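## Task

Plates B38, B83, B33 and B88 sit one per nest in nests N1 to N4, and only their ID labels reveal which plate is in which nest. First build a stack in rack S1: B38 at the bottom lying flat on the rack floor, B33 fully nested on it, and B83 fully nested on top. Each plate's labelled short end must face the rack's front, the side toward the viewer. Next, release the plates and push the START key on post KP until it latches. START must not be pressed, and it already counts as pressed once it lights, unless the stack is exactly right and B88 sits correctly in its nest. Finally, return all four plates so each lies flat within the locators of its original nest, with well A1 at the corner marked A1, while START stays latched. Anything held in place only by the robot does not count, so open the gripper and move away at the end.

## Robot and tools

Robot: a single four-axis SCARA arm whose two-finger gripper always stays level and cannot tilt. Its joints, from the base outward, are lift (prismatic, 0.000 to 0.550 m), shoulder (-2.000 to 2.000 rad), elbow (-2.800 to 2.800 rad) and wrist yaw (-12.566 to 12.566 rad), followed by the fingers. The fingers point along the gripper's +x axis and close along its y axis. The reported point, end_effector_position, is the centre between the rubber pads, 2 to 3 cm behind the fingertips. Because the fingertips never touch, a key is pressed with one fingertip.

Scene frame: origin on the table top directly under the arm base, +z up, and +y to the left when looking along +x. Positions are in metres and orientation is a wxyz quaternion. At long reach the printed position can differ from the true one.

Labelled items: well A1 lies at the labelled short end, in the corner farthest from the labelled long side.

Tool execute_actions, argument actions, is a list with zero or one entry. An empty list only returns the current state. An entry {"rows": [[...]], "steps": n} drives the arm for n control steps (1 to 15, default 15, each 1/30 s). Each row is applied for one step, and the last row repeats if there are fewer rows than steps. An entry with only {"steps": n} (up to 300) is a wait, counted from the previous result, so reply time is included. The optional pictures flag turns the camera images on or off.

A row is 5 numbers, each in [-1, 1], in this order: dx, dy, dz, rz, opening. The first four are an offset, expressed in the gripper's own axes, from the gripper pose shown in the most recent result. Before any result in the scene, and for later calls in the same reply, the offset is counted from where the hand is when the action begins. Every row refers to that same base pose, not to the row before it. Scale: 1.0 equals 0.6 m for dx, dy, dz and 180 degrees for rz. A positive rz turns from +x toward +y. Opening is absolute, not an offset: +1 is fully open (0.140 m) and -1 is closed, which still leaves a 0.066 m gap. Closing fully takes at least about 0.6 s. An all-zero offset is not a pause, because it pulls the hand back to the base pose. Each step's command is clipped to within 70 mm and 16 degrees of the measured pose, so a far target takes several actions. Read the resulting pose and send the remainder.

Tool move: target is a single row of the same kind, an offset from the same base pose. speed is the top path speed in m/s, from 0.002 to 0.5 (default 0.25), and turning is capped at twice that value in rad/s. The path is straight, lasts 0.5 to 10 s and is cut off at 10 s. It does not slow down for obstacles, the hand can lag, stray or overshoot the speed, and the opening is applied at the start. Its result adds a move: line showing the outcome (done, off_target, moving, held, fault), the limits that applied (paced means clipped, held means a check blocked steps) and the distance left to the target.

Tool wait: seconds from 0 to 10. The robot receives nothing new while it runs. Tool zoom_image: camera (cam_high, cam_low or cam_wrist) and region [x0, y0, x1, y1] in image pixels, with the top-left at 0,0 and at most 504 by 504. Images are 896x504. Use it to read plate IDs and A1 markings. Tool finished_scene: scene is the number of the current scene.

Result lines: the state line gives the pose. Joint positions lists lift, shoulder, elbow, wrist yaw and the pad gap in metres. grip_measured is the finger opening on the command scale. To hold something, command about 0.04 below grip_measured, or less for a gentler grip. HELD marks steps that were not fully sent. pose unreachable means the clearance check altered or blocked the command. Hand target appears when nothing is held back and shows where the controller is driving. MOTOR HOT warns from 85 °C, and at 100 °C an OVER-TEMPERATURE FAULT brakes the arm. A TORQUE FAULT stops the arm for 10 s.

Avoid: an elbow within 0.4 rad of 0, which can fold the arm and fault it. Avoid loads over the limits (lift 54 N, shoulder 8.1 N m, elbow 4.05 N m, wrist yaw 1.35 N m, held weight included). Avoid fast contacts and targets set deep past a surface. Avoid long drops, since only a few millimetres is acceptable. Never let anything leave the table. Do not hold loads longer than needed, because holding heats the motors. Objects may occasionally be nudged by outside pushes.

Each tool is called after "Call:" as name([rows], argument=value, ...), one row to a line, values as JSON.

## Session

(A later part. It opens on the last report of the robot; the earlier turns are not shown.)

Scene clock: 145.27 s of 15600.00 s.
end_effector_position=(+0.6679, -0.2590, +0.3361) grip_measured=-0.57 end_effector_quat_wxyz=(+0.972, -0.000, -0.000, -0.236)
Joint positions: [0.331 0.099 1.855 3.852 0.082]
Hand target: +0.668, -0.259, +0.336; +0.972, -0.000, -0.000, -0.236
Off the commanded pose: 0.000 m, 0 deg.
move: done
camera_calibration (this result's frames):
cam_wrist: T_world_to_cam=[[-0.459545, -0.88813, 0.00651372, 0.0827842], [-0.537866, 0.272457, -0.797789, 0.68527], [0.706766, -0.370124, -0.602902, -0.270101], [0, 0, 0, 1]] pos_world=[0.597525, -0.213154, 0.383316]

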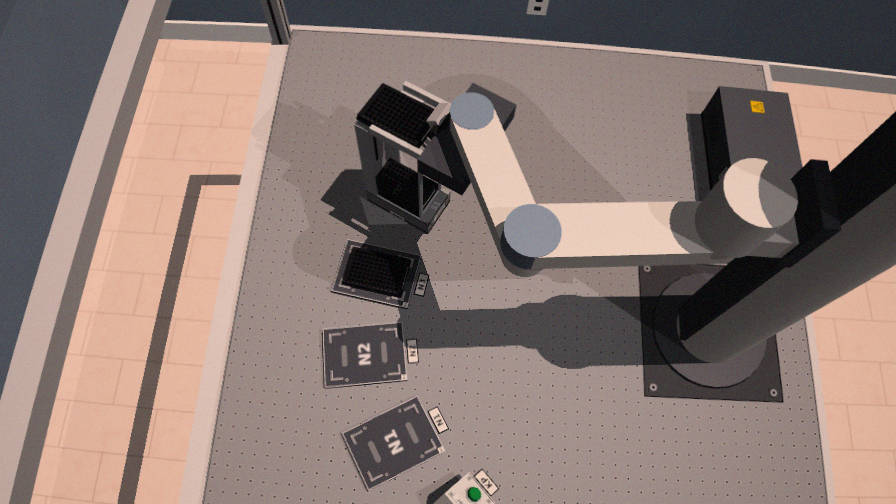

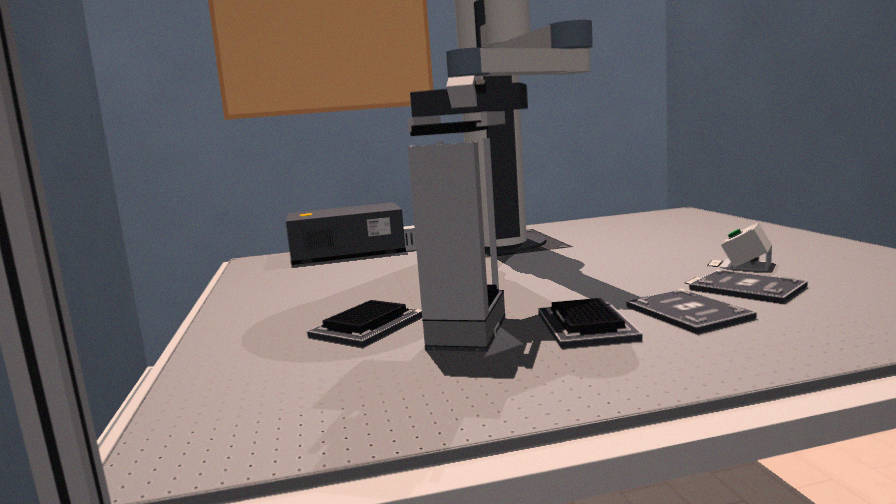

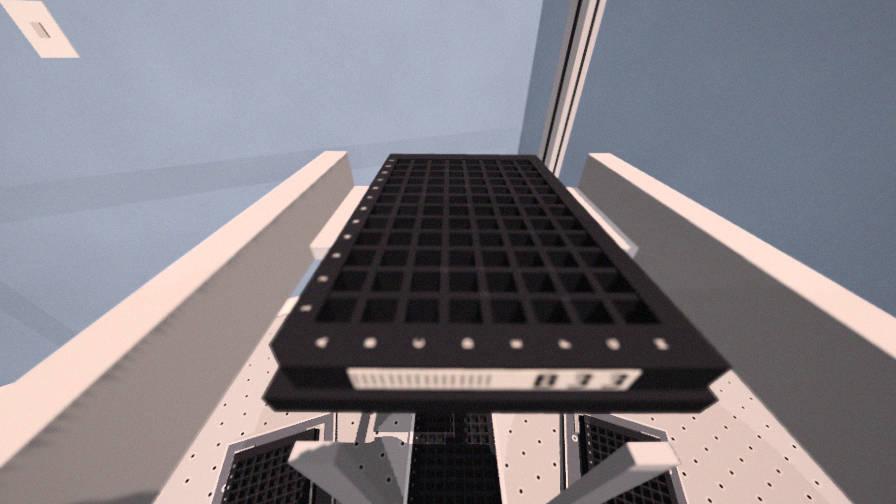

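Call:
move(target=[0,0.0005,-0.06,0,-0.62], speed=0.03)

Call:
move(target=[0,0,-0.353,0,-0.62], speed=0.12)

Call:
move(target=[0,0,-0.004,0,-0.62], speed=0.005)

Call:
move(target=[0,0,0,0,0.3])

Scene clock: 153.03 s of 15600.00 s.
end_effector_position=(+0.6678, -0.2588, +0.3001) grip_measured=-0.57 end_effector_quat_wxyz=(+0.972, -0.000, -0.000, -0.236)
Joint positions: [0.295 0.1   1.854 3.853 0.082]
Hand target: +0.668, -0.259, +0.300; +0.972, -0.000, -0.000, -0.236
Off the commanded pose: 0.000 m, 0 deg.
After step 90, 3.33 s passed at rest.
move: done
camera_calibration (this result's frames):
cam_wrist: T_world_to_cam=[[-0.459427, -0.888192, 0.00651372, 0.0830573], [-0.537903, 0.272385, -0.797789, 0.656433], [0.706815, -0.370029, -0.602902, -0.291754], [0, 0, 0, 1]] pos_world=[0.597472, -0.21299, 0.347255]

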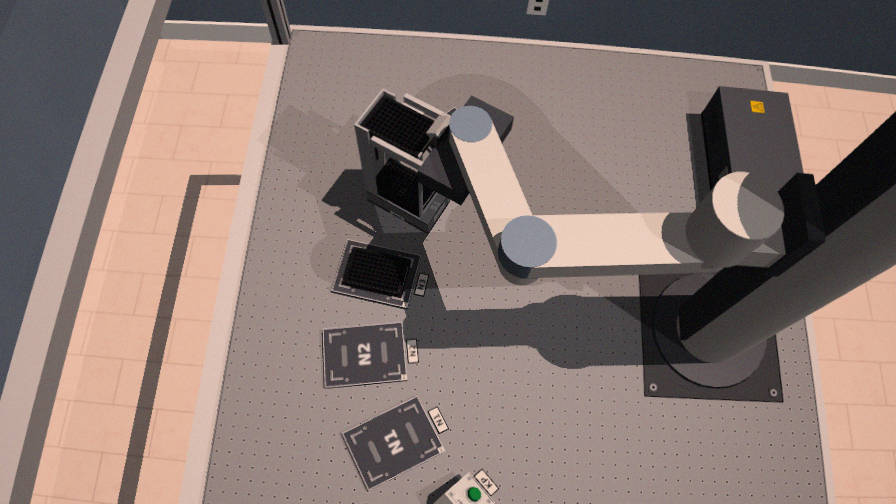

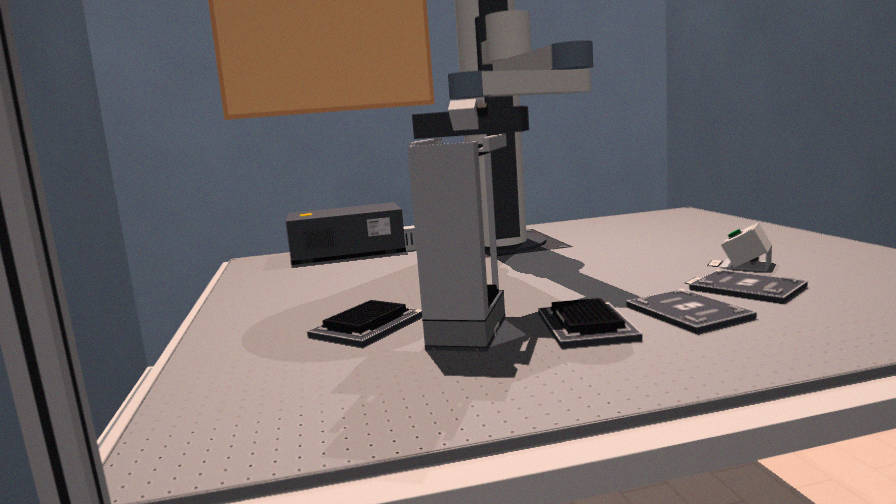

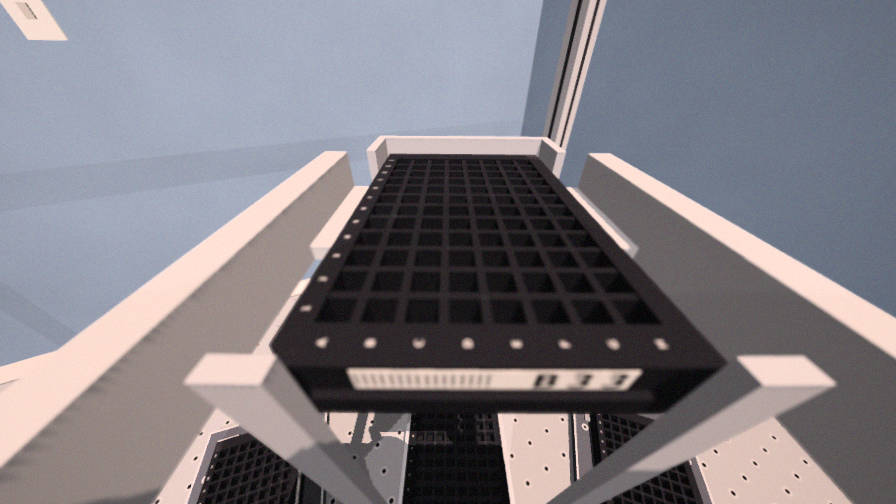

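Scene clock: 155.13 s of 15600.00 s.
end_effector_position=(+0.6678, -0.2589, +0.0882) grip_measured=-0.57 end_effector_quat_wxyz=(+0.972, -0.000, -0.000, -0.236)
Joint positions: [0.083 0.1   1.854 3.853 0.082]
Hand target: +0.668, -0.259, +0.088; +0.972, -0.000, -0.000, -0.236
Off the commanded pose: 0.000 m, 0 deg.
move: done
camera_calibration (this result's frames):
cam_wrist: T_world_to_cam=[[-0.459402, -0.888205, 0.00651372, 0.0843859], [-0.53791, 0.27237, -0.797789, 0.487377], [0.706825, -0.37001, -0.602902, -0.419478], [0, 0, 0, 1]] pos_world=[0.59743, -0.213006, 0.13537]

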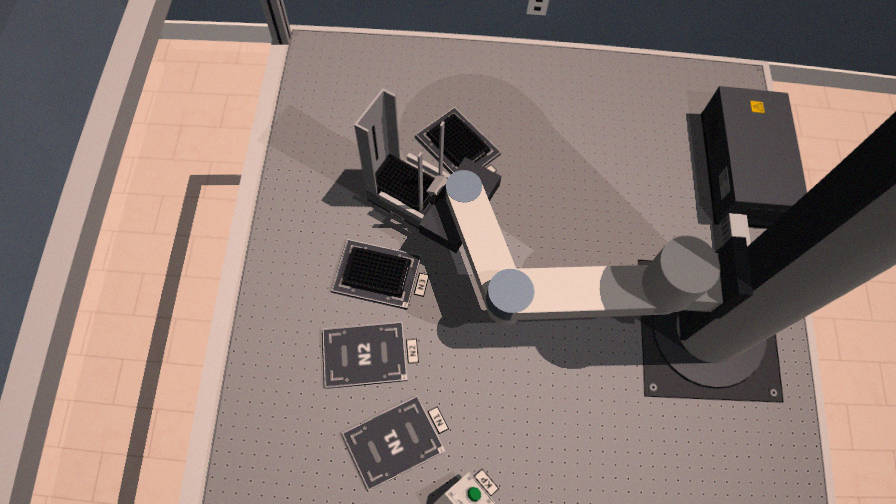

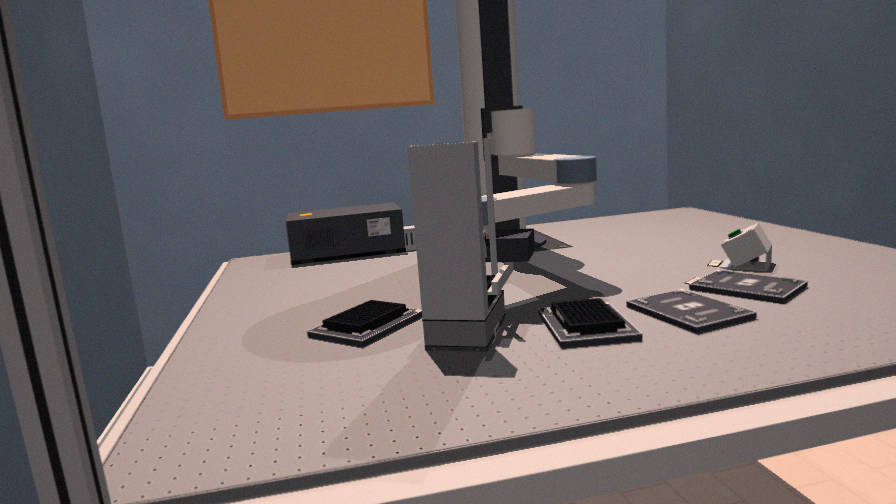

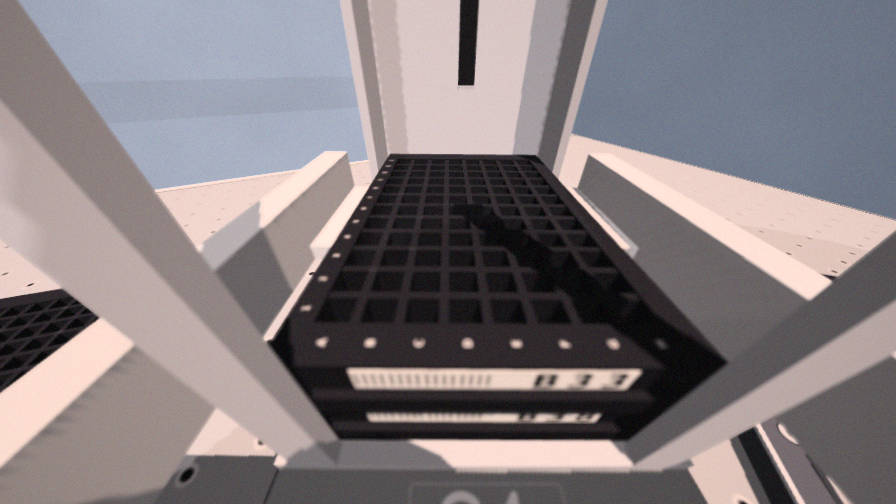

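Scene clock: 155.83 s of 15600.00 s.
end_effector_position=(+0.6678, -0.2589, +0.0858) grip_measured=-0.57 end_effector_quat_wxyz=(+0.972, -0.000, -0.000, -0.236)
Joint positions: [0.081 0.1   1.854 3.853 0.082]
Hand target: +0.668, -0.259, +0.086; +0.972, -0.000, -0.000, -0.236
Off the commanded pose: 0.000 m, 0 deg.
move: done
camera_calibration (this result's frames):
cam_wrist: T_world_to_cam=[[-0.459414, -0.888198, 0.00651372, 0.0843997], [-0.537907, 0.272378, -0.797789, 0.485479], [0.70682, -0.370019, -0.602902, -0.4209], [0, 0, 0, 1]] pos_world=[0.597418, -0.213011, 0.132998]

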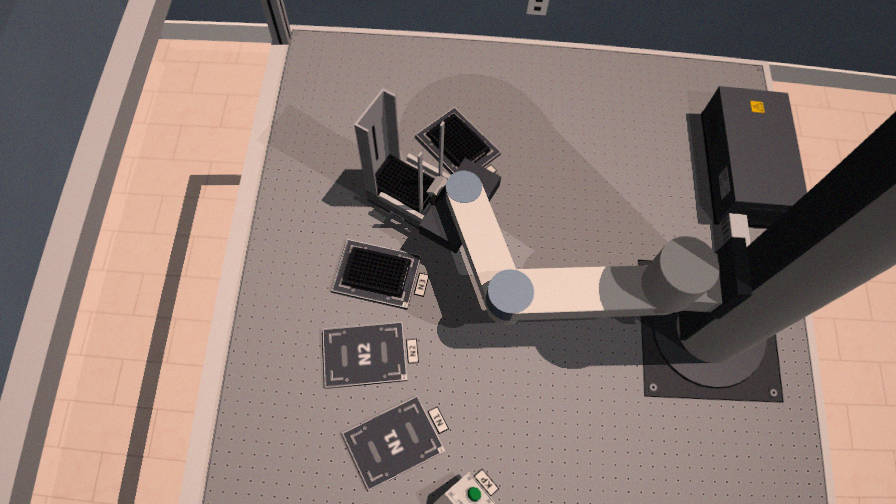

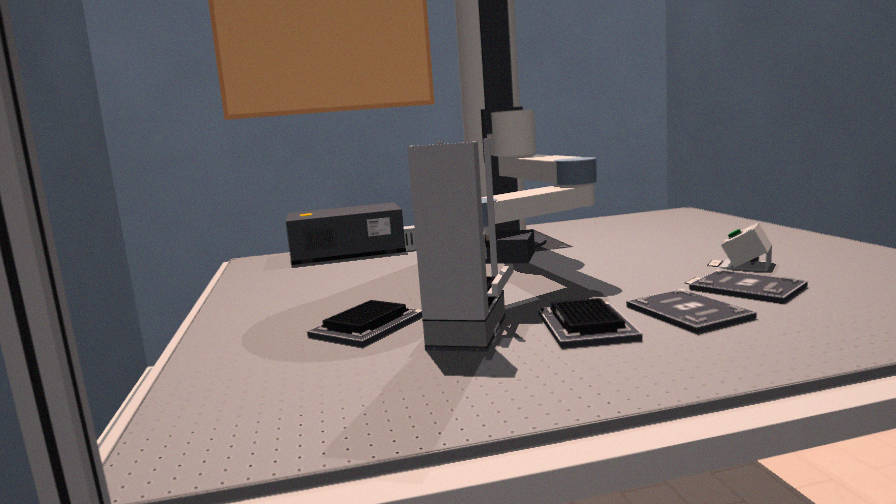

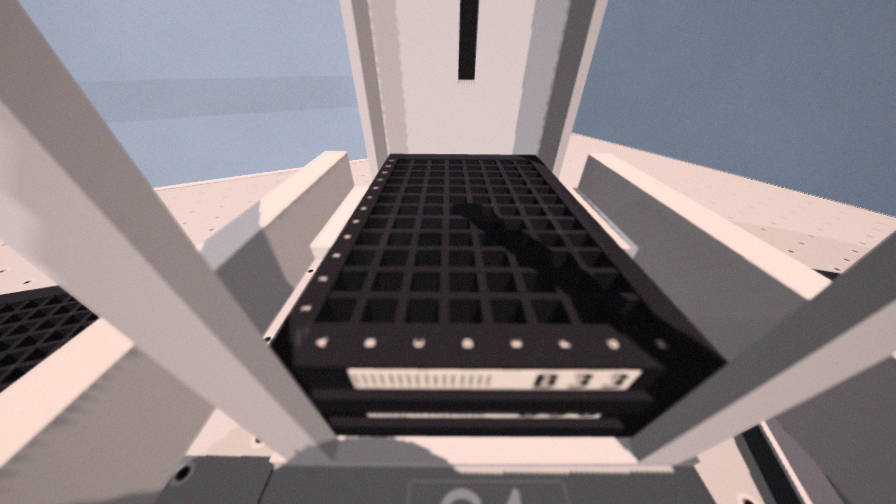

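Scene clock: 156.33 s of 15600.00 s.
end_effector_position=(+0.6678, -0.2589, +0.0858) grip_measured=+0.30 end_effector_quat_wxyz=(+0.972, -0.000, -0.000, -0.236)
Joint positions: [0.081 0.1   1.854 3.853 0.114]
Hand target: +0.668, -0.259, +0.086; +0.972, -0.000, -0.000, -0.236
Off the commanded pose: 0.000 m, 0 deg.
move: done
camera_calibration (this result's frames):
cam_wrist: T_world_to_cam=[[-0.459405, -0.888203, 0.00651372, 0.0843939], [-0.53791, 0.272372, -0.797789, 0.48548], [0.706824, -0.370012, -0.602902, -0.420901], [0, 0, 0, 1]] pos_world=[0.597418, -0.21301, 0.132998]

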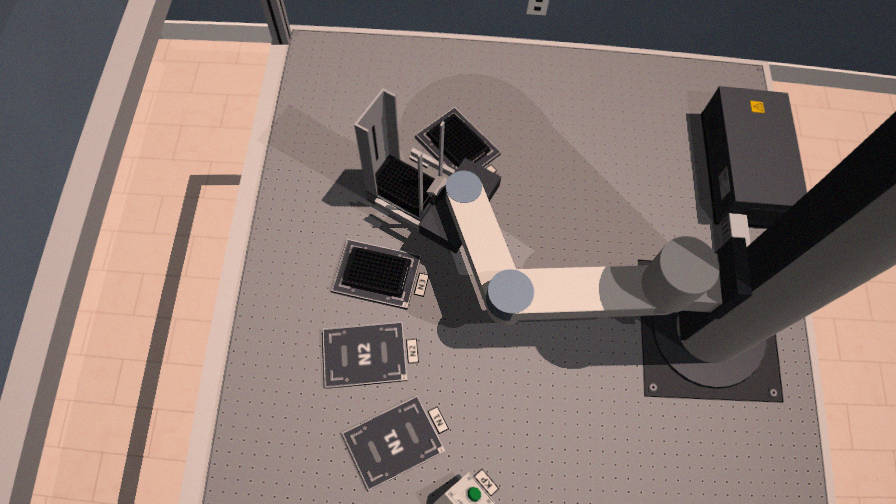

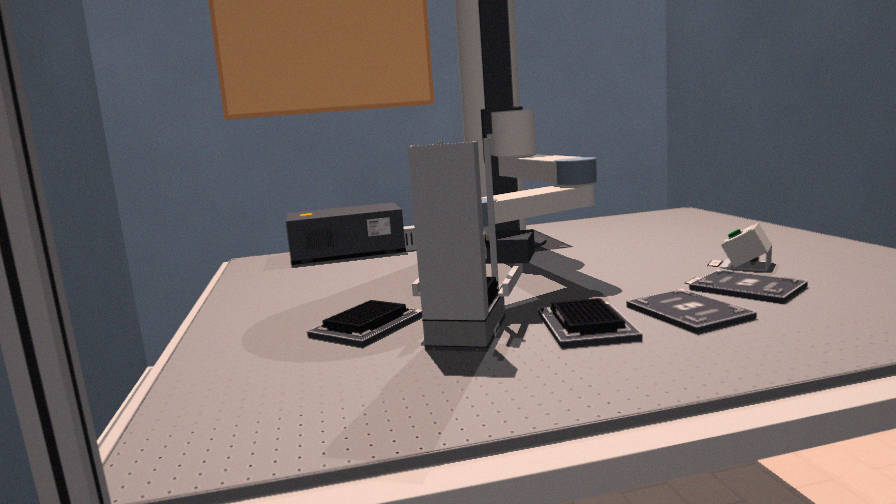

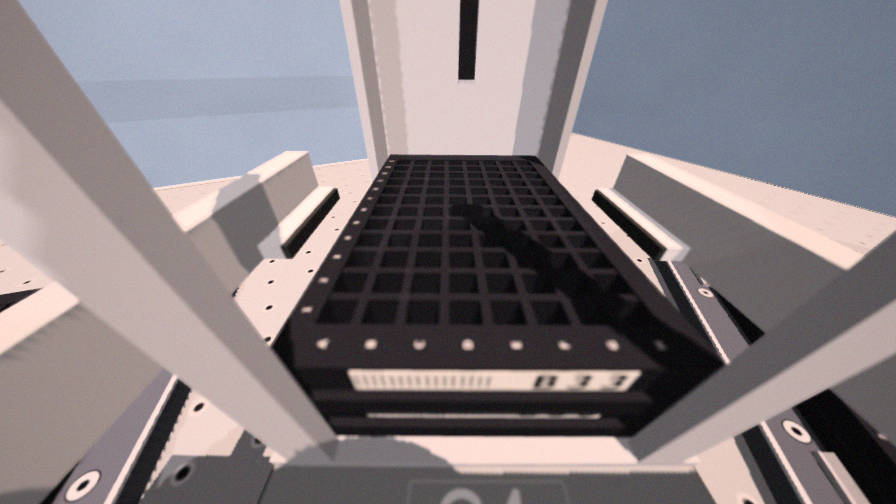

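Call:
move(target=[-0.283,0,0,0,0.3])

Call:
move(target=[0,0.25,0,0,0.3])

Call:
move(target=[0.205,0.057,-0.046,0.096,0.3])

Call:
move(target=[0,0,-0.042,0,0.1], speed=0.05)

Scene clock: 166.07 s of 15600.00 s.
end_effector_position=(+0.5168, -0.1811, +0.0858) grip_measured=+0.30 end_effector_quat_wxyz=(+0.972, -0.000, -0.000, -0.236)
Joint positions: [0.081 0.445 0.978 4.383 0.114]
Hand target: +0.517, -0.181, +0.086; +0.972, -0.000, -0.000, -0.236
Off the commanded pose: 0.000 m, 0 deg.
After step 90, 5.63 s passed at rest.
move: done
camera_calibration (this result's frames):
cam_wrist: T_world_to_cam=[[-0.459584, -0.88811, 0.00651372, 0.0842627], [-0.537854, 0.272481, -0.797789, 0.383072], [0.706749, -0.370155, -0.602902, -0.285422], [0, 0, 0, 1]] pos_world=[0.446484, -0.135195, 0.13298]

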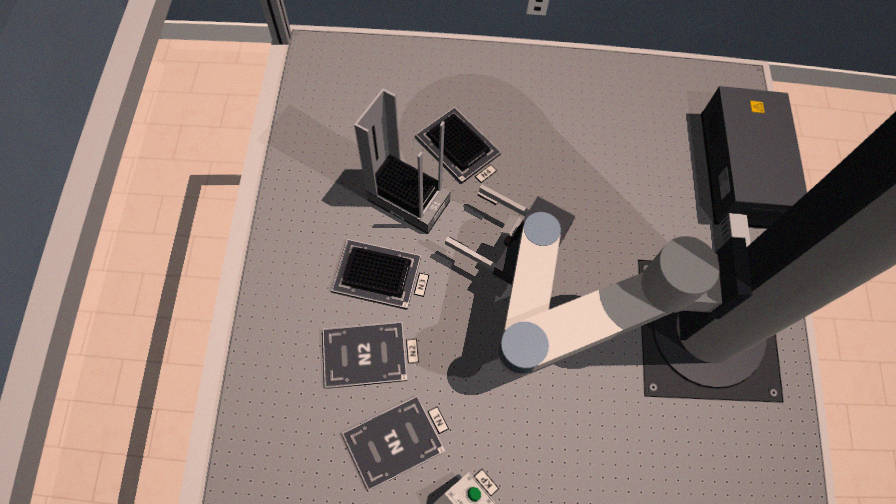

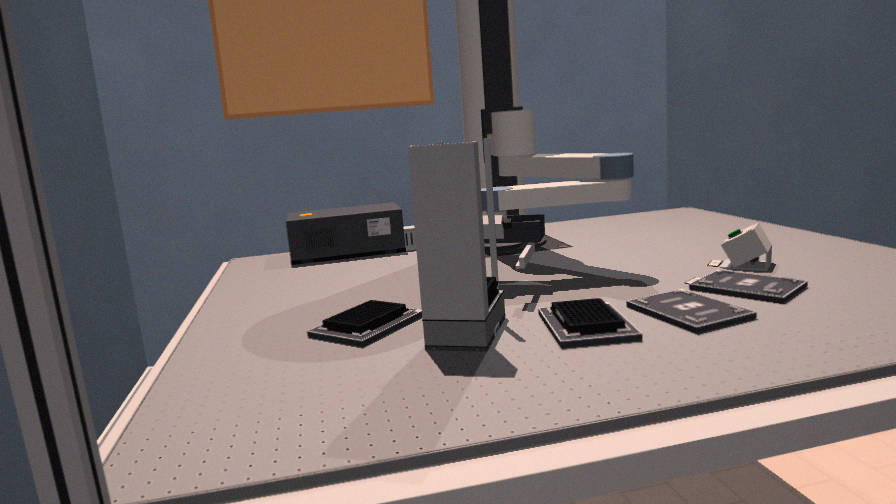

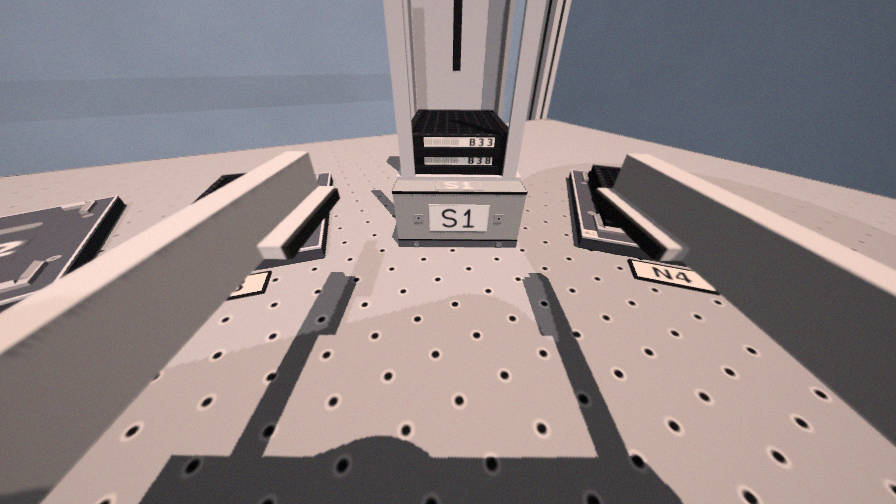

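Scene clock: 167.10 s of 15600.00 s.
end_effector_position=(+0.5857, -0.0476, +0.0858) grip_measured=+0.30 end_effector_quat_wxyz=(+0.972, -0.000, -0.000, -0.236)
Joint positions: [0.081 0.932 1.159 3.716 0.114]
Hand target: +0.586, -0.048, +0.086; +0.972, -0.000, -0.000, -0.236
Off the commanded pose: 0.000 m, 0 deg.
move: done
camera_calibration (this result's frames):
cam_wrist: T_world_to_cam=[[-0.459127, -0.888347, 0.00651372, 0.234152], [-0.537995, 0.272204, -0.797789, 0.383788], [0.70694, -0.369791, -0.602902, -0.284743], [0, 0, 0, 1]] pos_world=[0.515278, -0.00175542, 0.132984]

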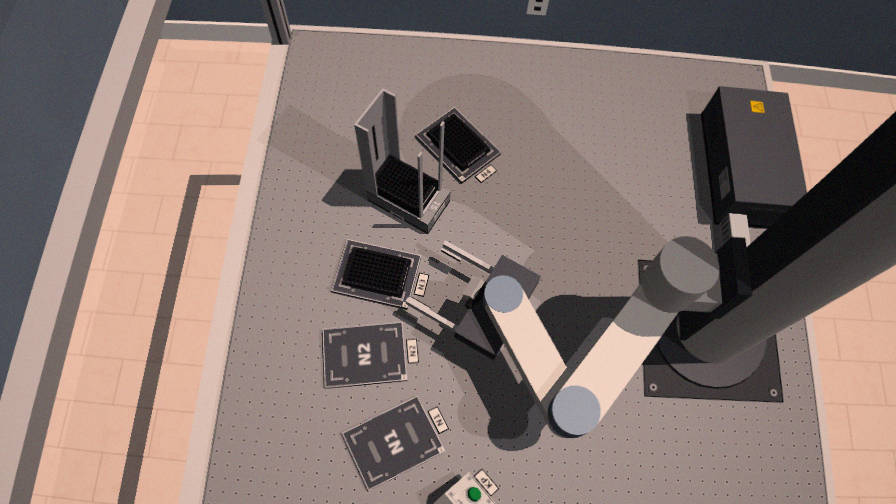

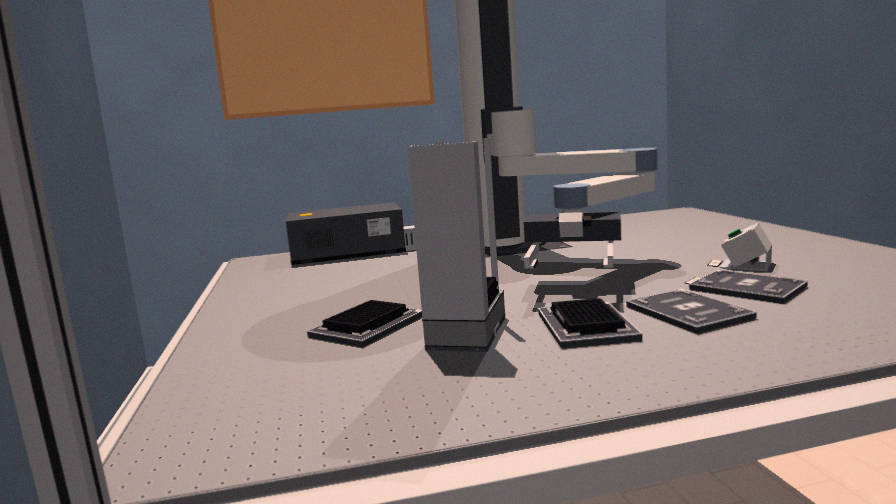

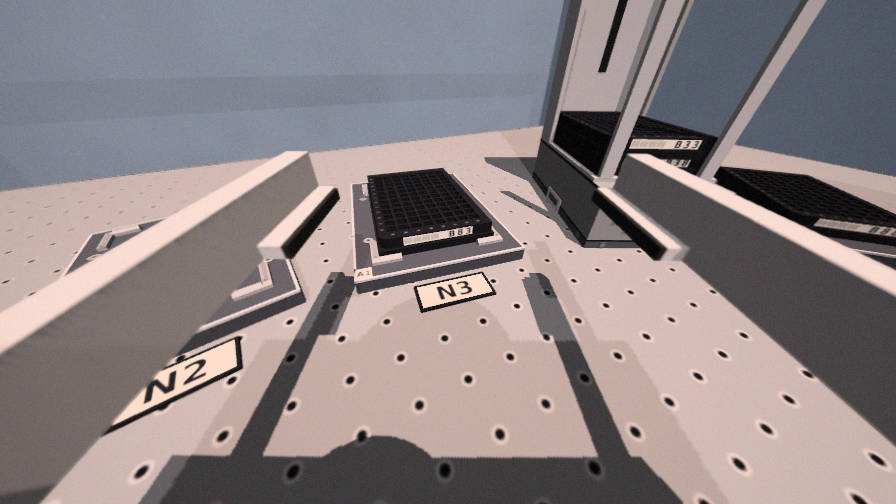

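Scene clock: 168.17 s of 15600.00 s.
end_effector_position=(+0.7107, -0.0736, +0.0582) grip_measured=+0.30 end_effector_quat_wxyz=(+0.996, -0.000, -0.000, -0.087)
Joint positions: [0.053 0.506 1.755 3.847 0.114]
Hand target: +0.711, -0.074, +0.058; +0.996, -0.000, -0.000, -0.087
Off the commanded pose: 0.000 m, 0 deg.
move: done
camera_calibration (this result's frames):
cam_wrist: T_world_to_cam=[[-0.174493, -0.984637, 0.00651372, 0.0592638], [-0.594571, 0.10009, -0.797789, 0.463634], [0.78488, -0.143082, -0.602902, -0.438078], [0, 0, 0, 1]] pos_world=[0.629843, -0.0507326, 0.105377]

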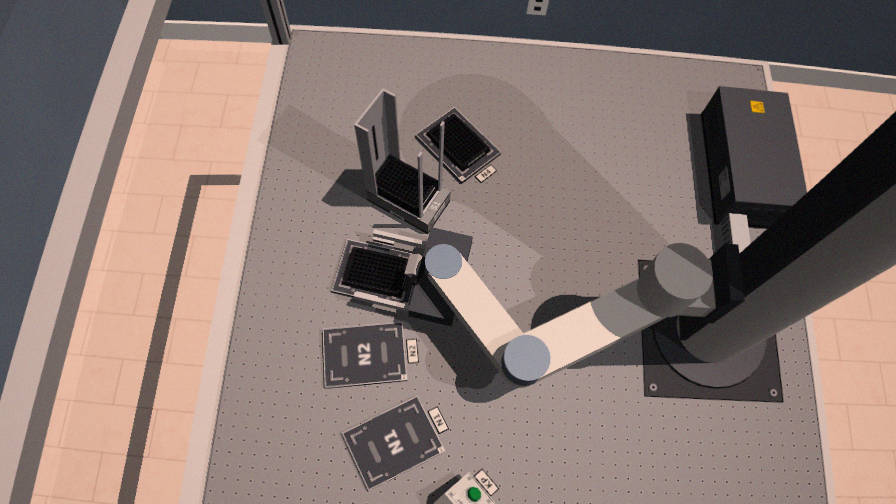

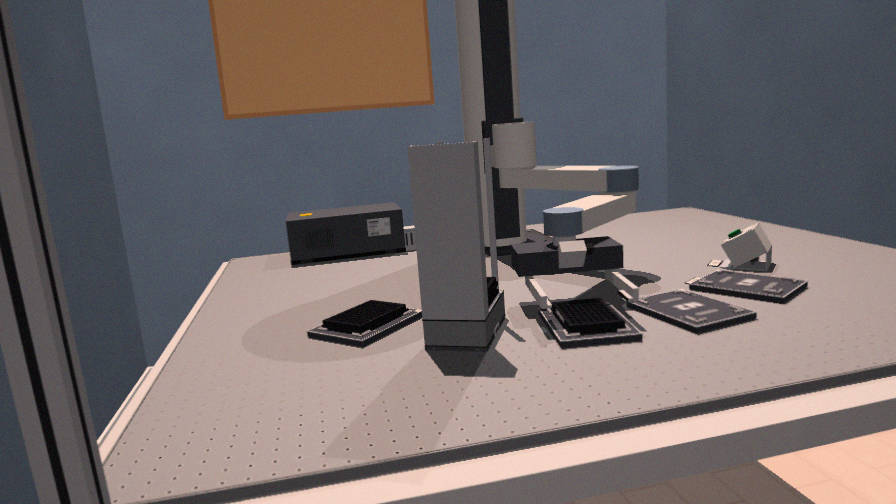

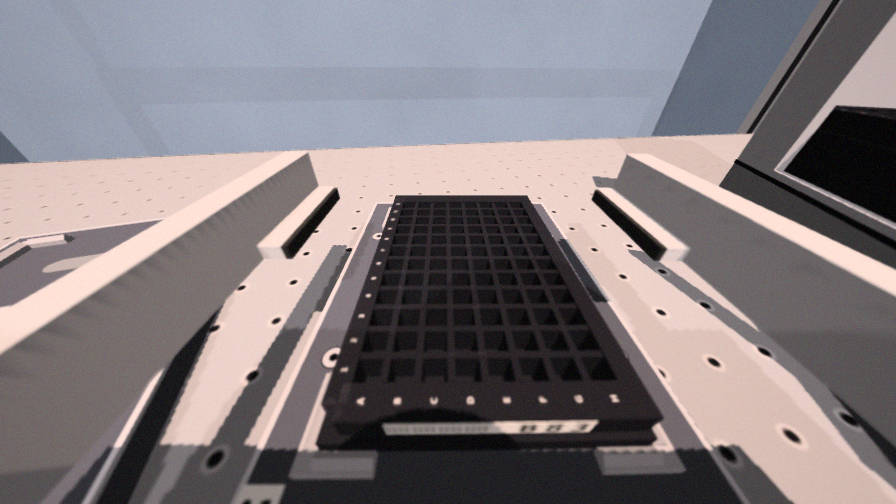

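Scene clock: 168.93 s of 15600.00 s.
end_effector_position=(+0.7106, -0.0736, +0.0329) grip_measured=+0.10 end_effector_quat_wxyz=(+0.996, -0.000, -0.000, -0.087)
Joint positions: [0.028 0.506 1.755 3.847 0.107]
Hand target: +0.711, -0.074, +0.033; +0.996, -0.000, -0.000, -0.087
Off the commanded pose: 0.000 m, 0 deg.
move: done
camera_calibration (this result's frames):
cam_wrist: T_world_to_cam=[[-0.174523, -0.984632, 0.00651372, 0.0594386], [-0.594568, 0.100108, -0.797789, 0.443474], [0.784876, -0.143105, -0.602902, -0.453309], [0, 0, 0, 1]] pos_world=[0.62984, -0.0507409, 0.0801106]

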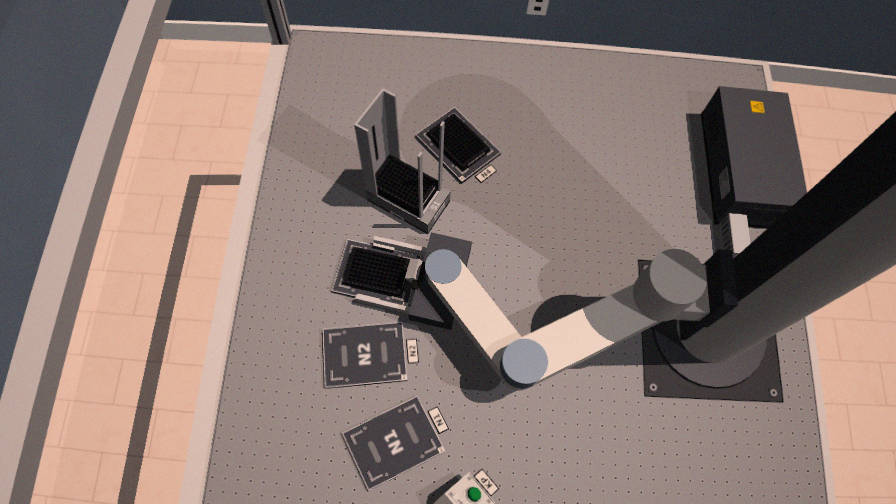

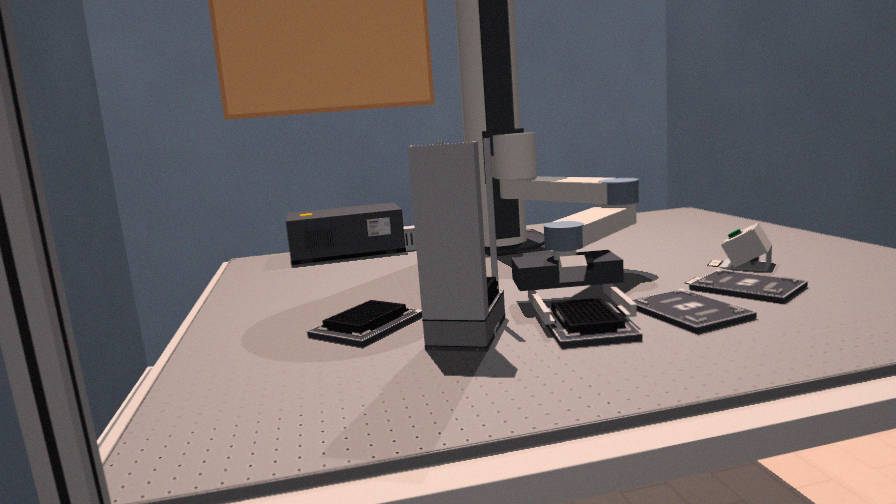

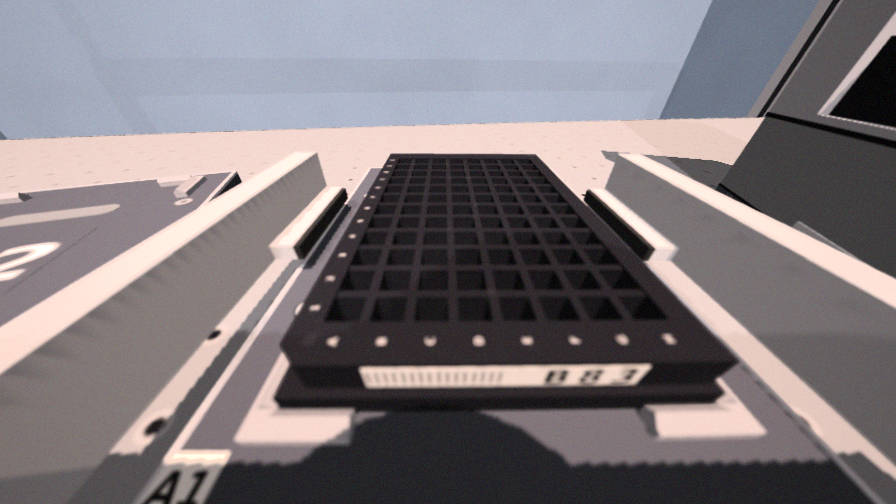

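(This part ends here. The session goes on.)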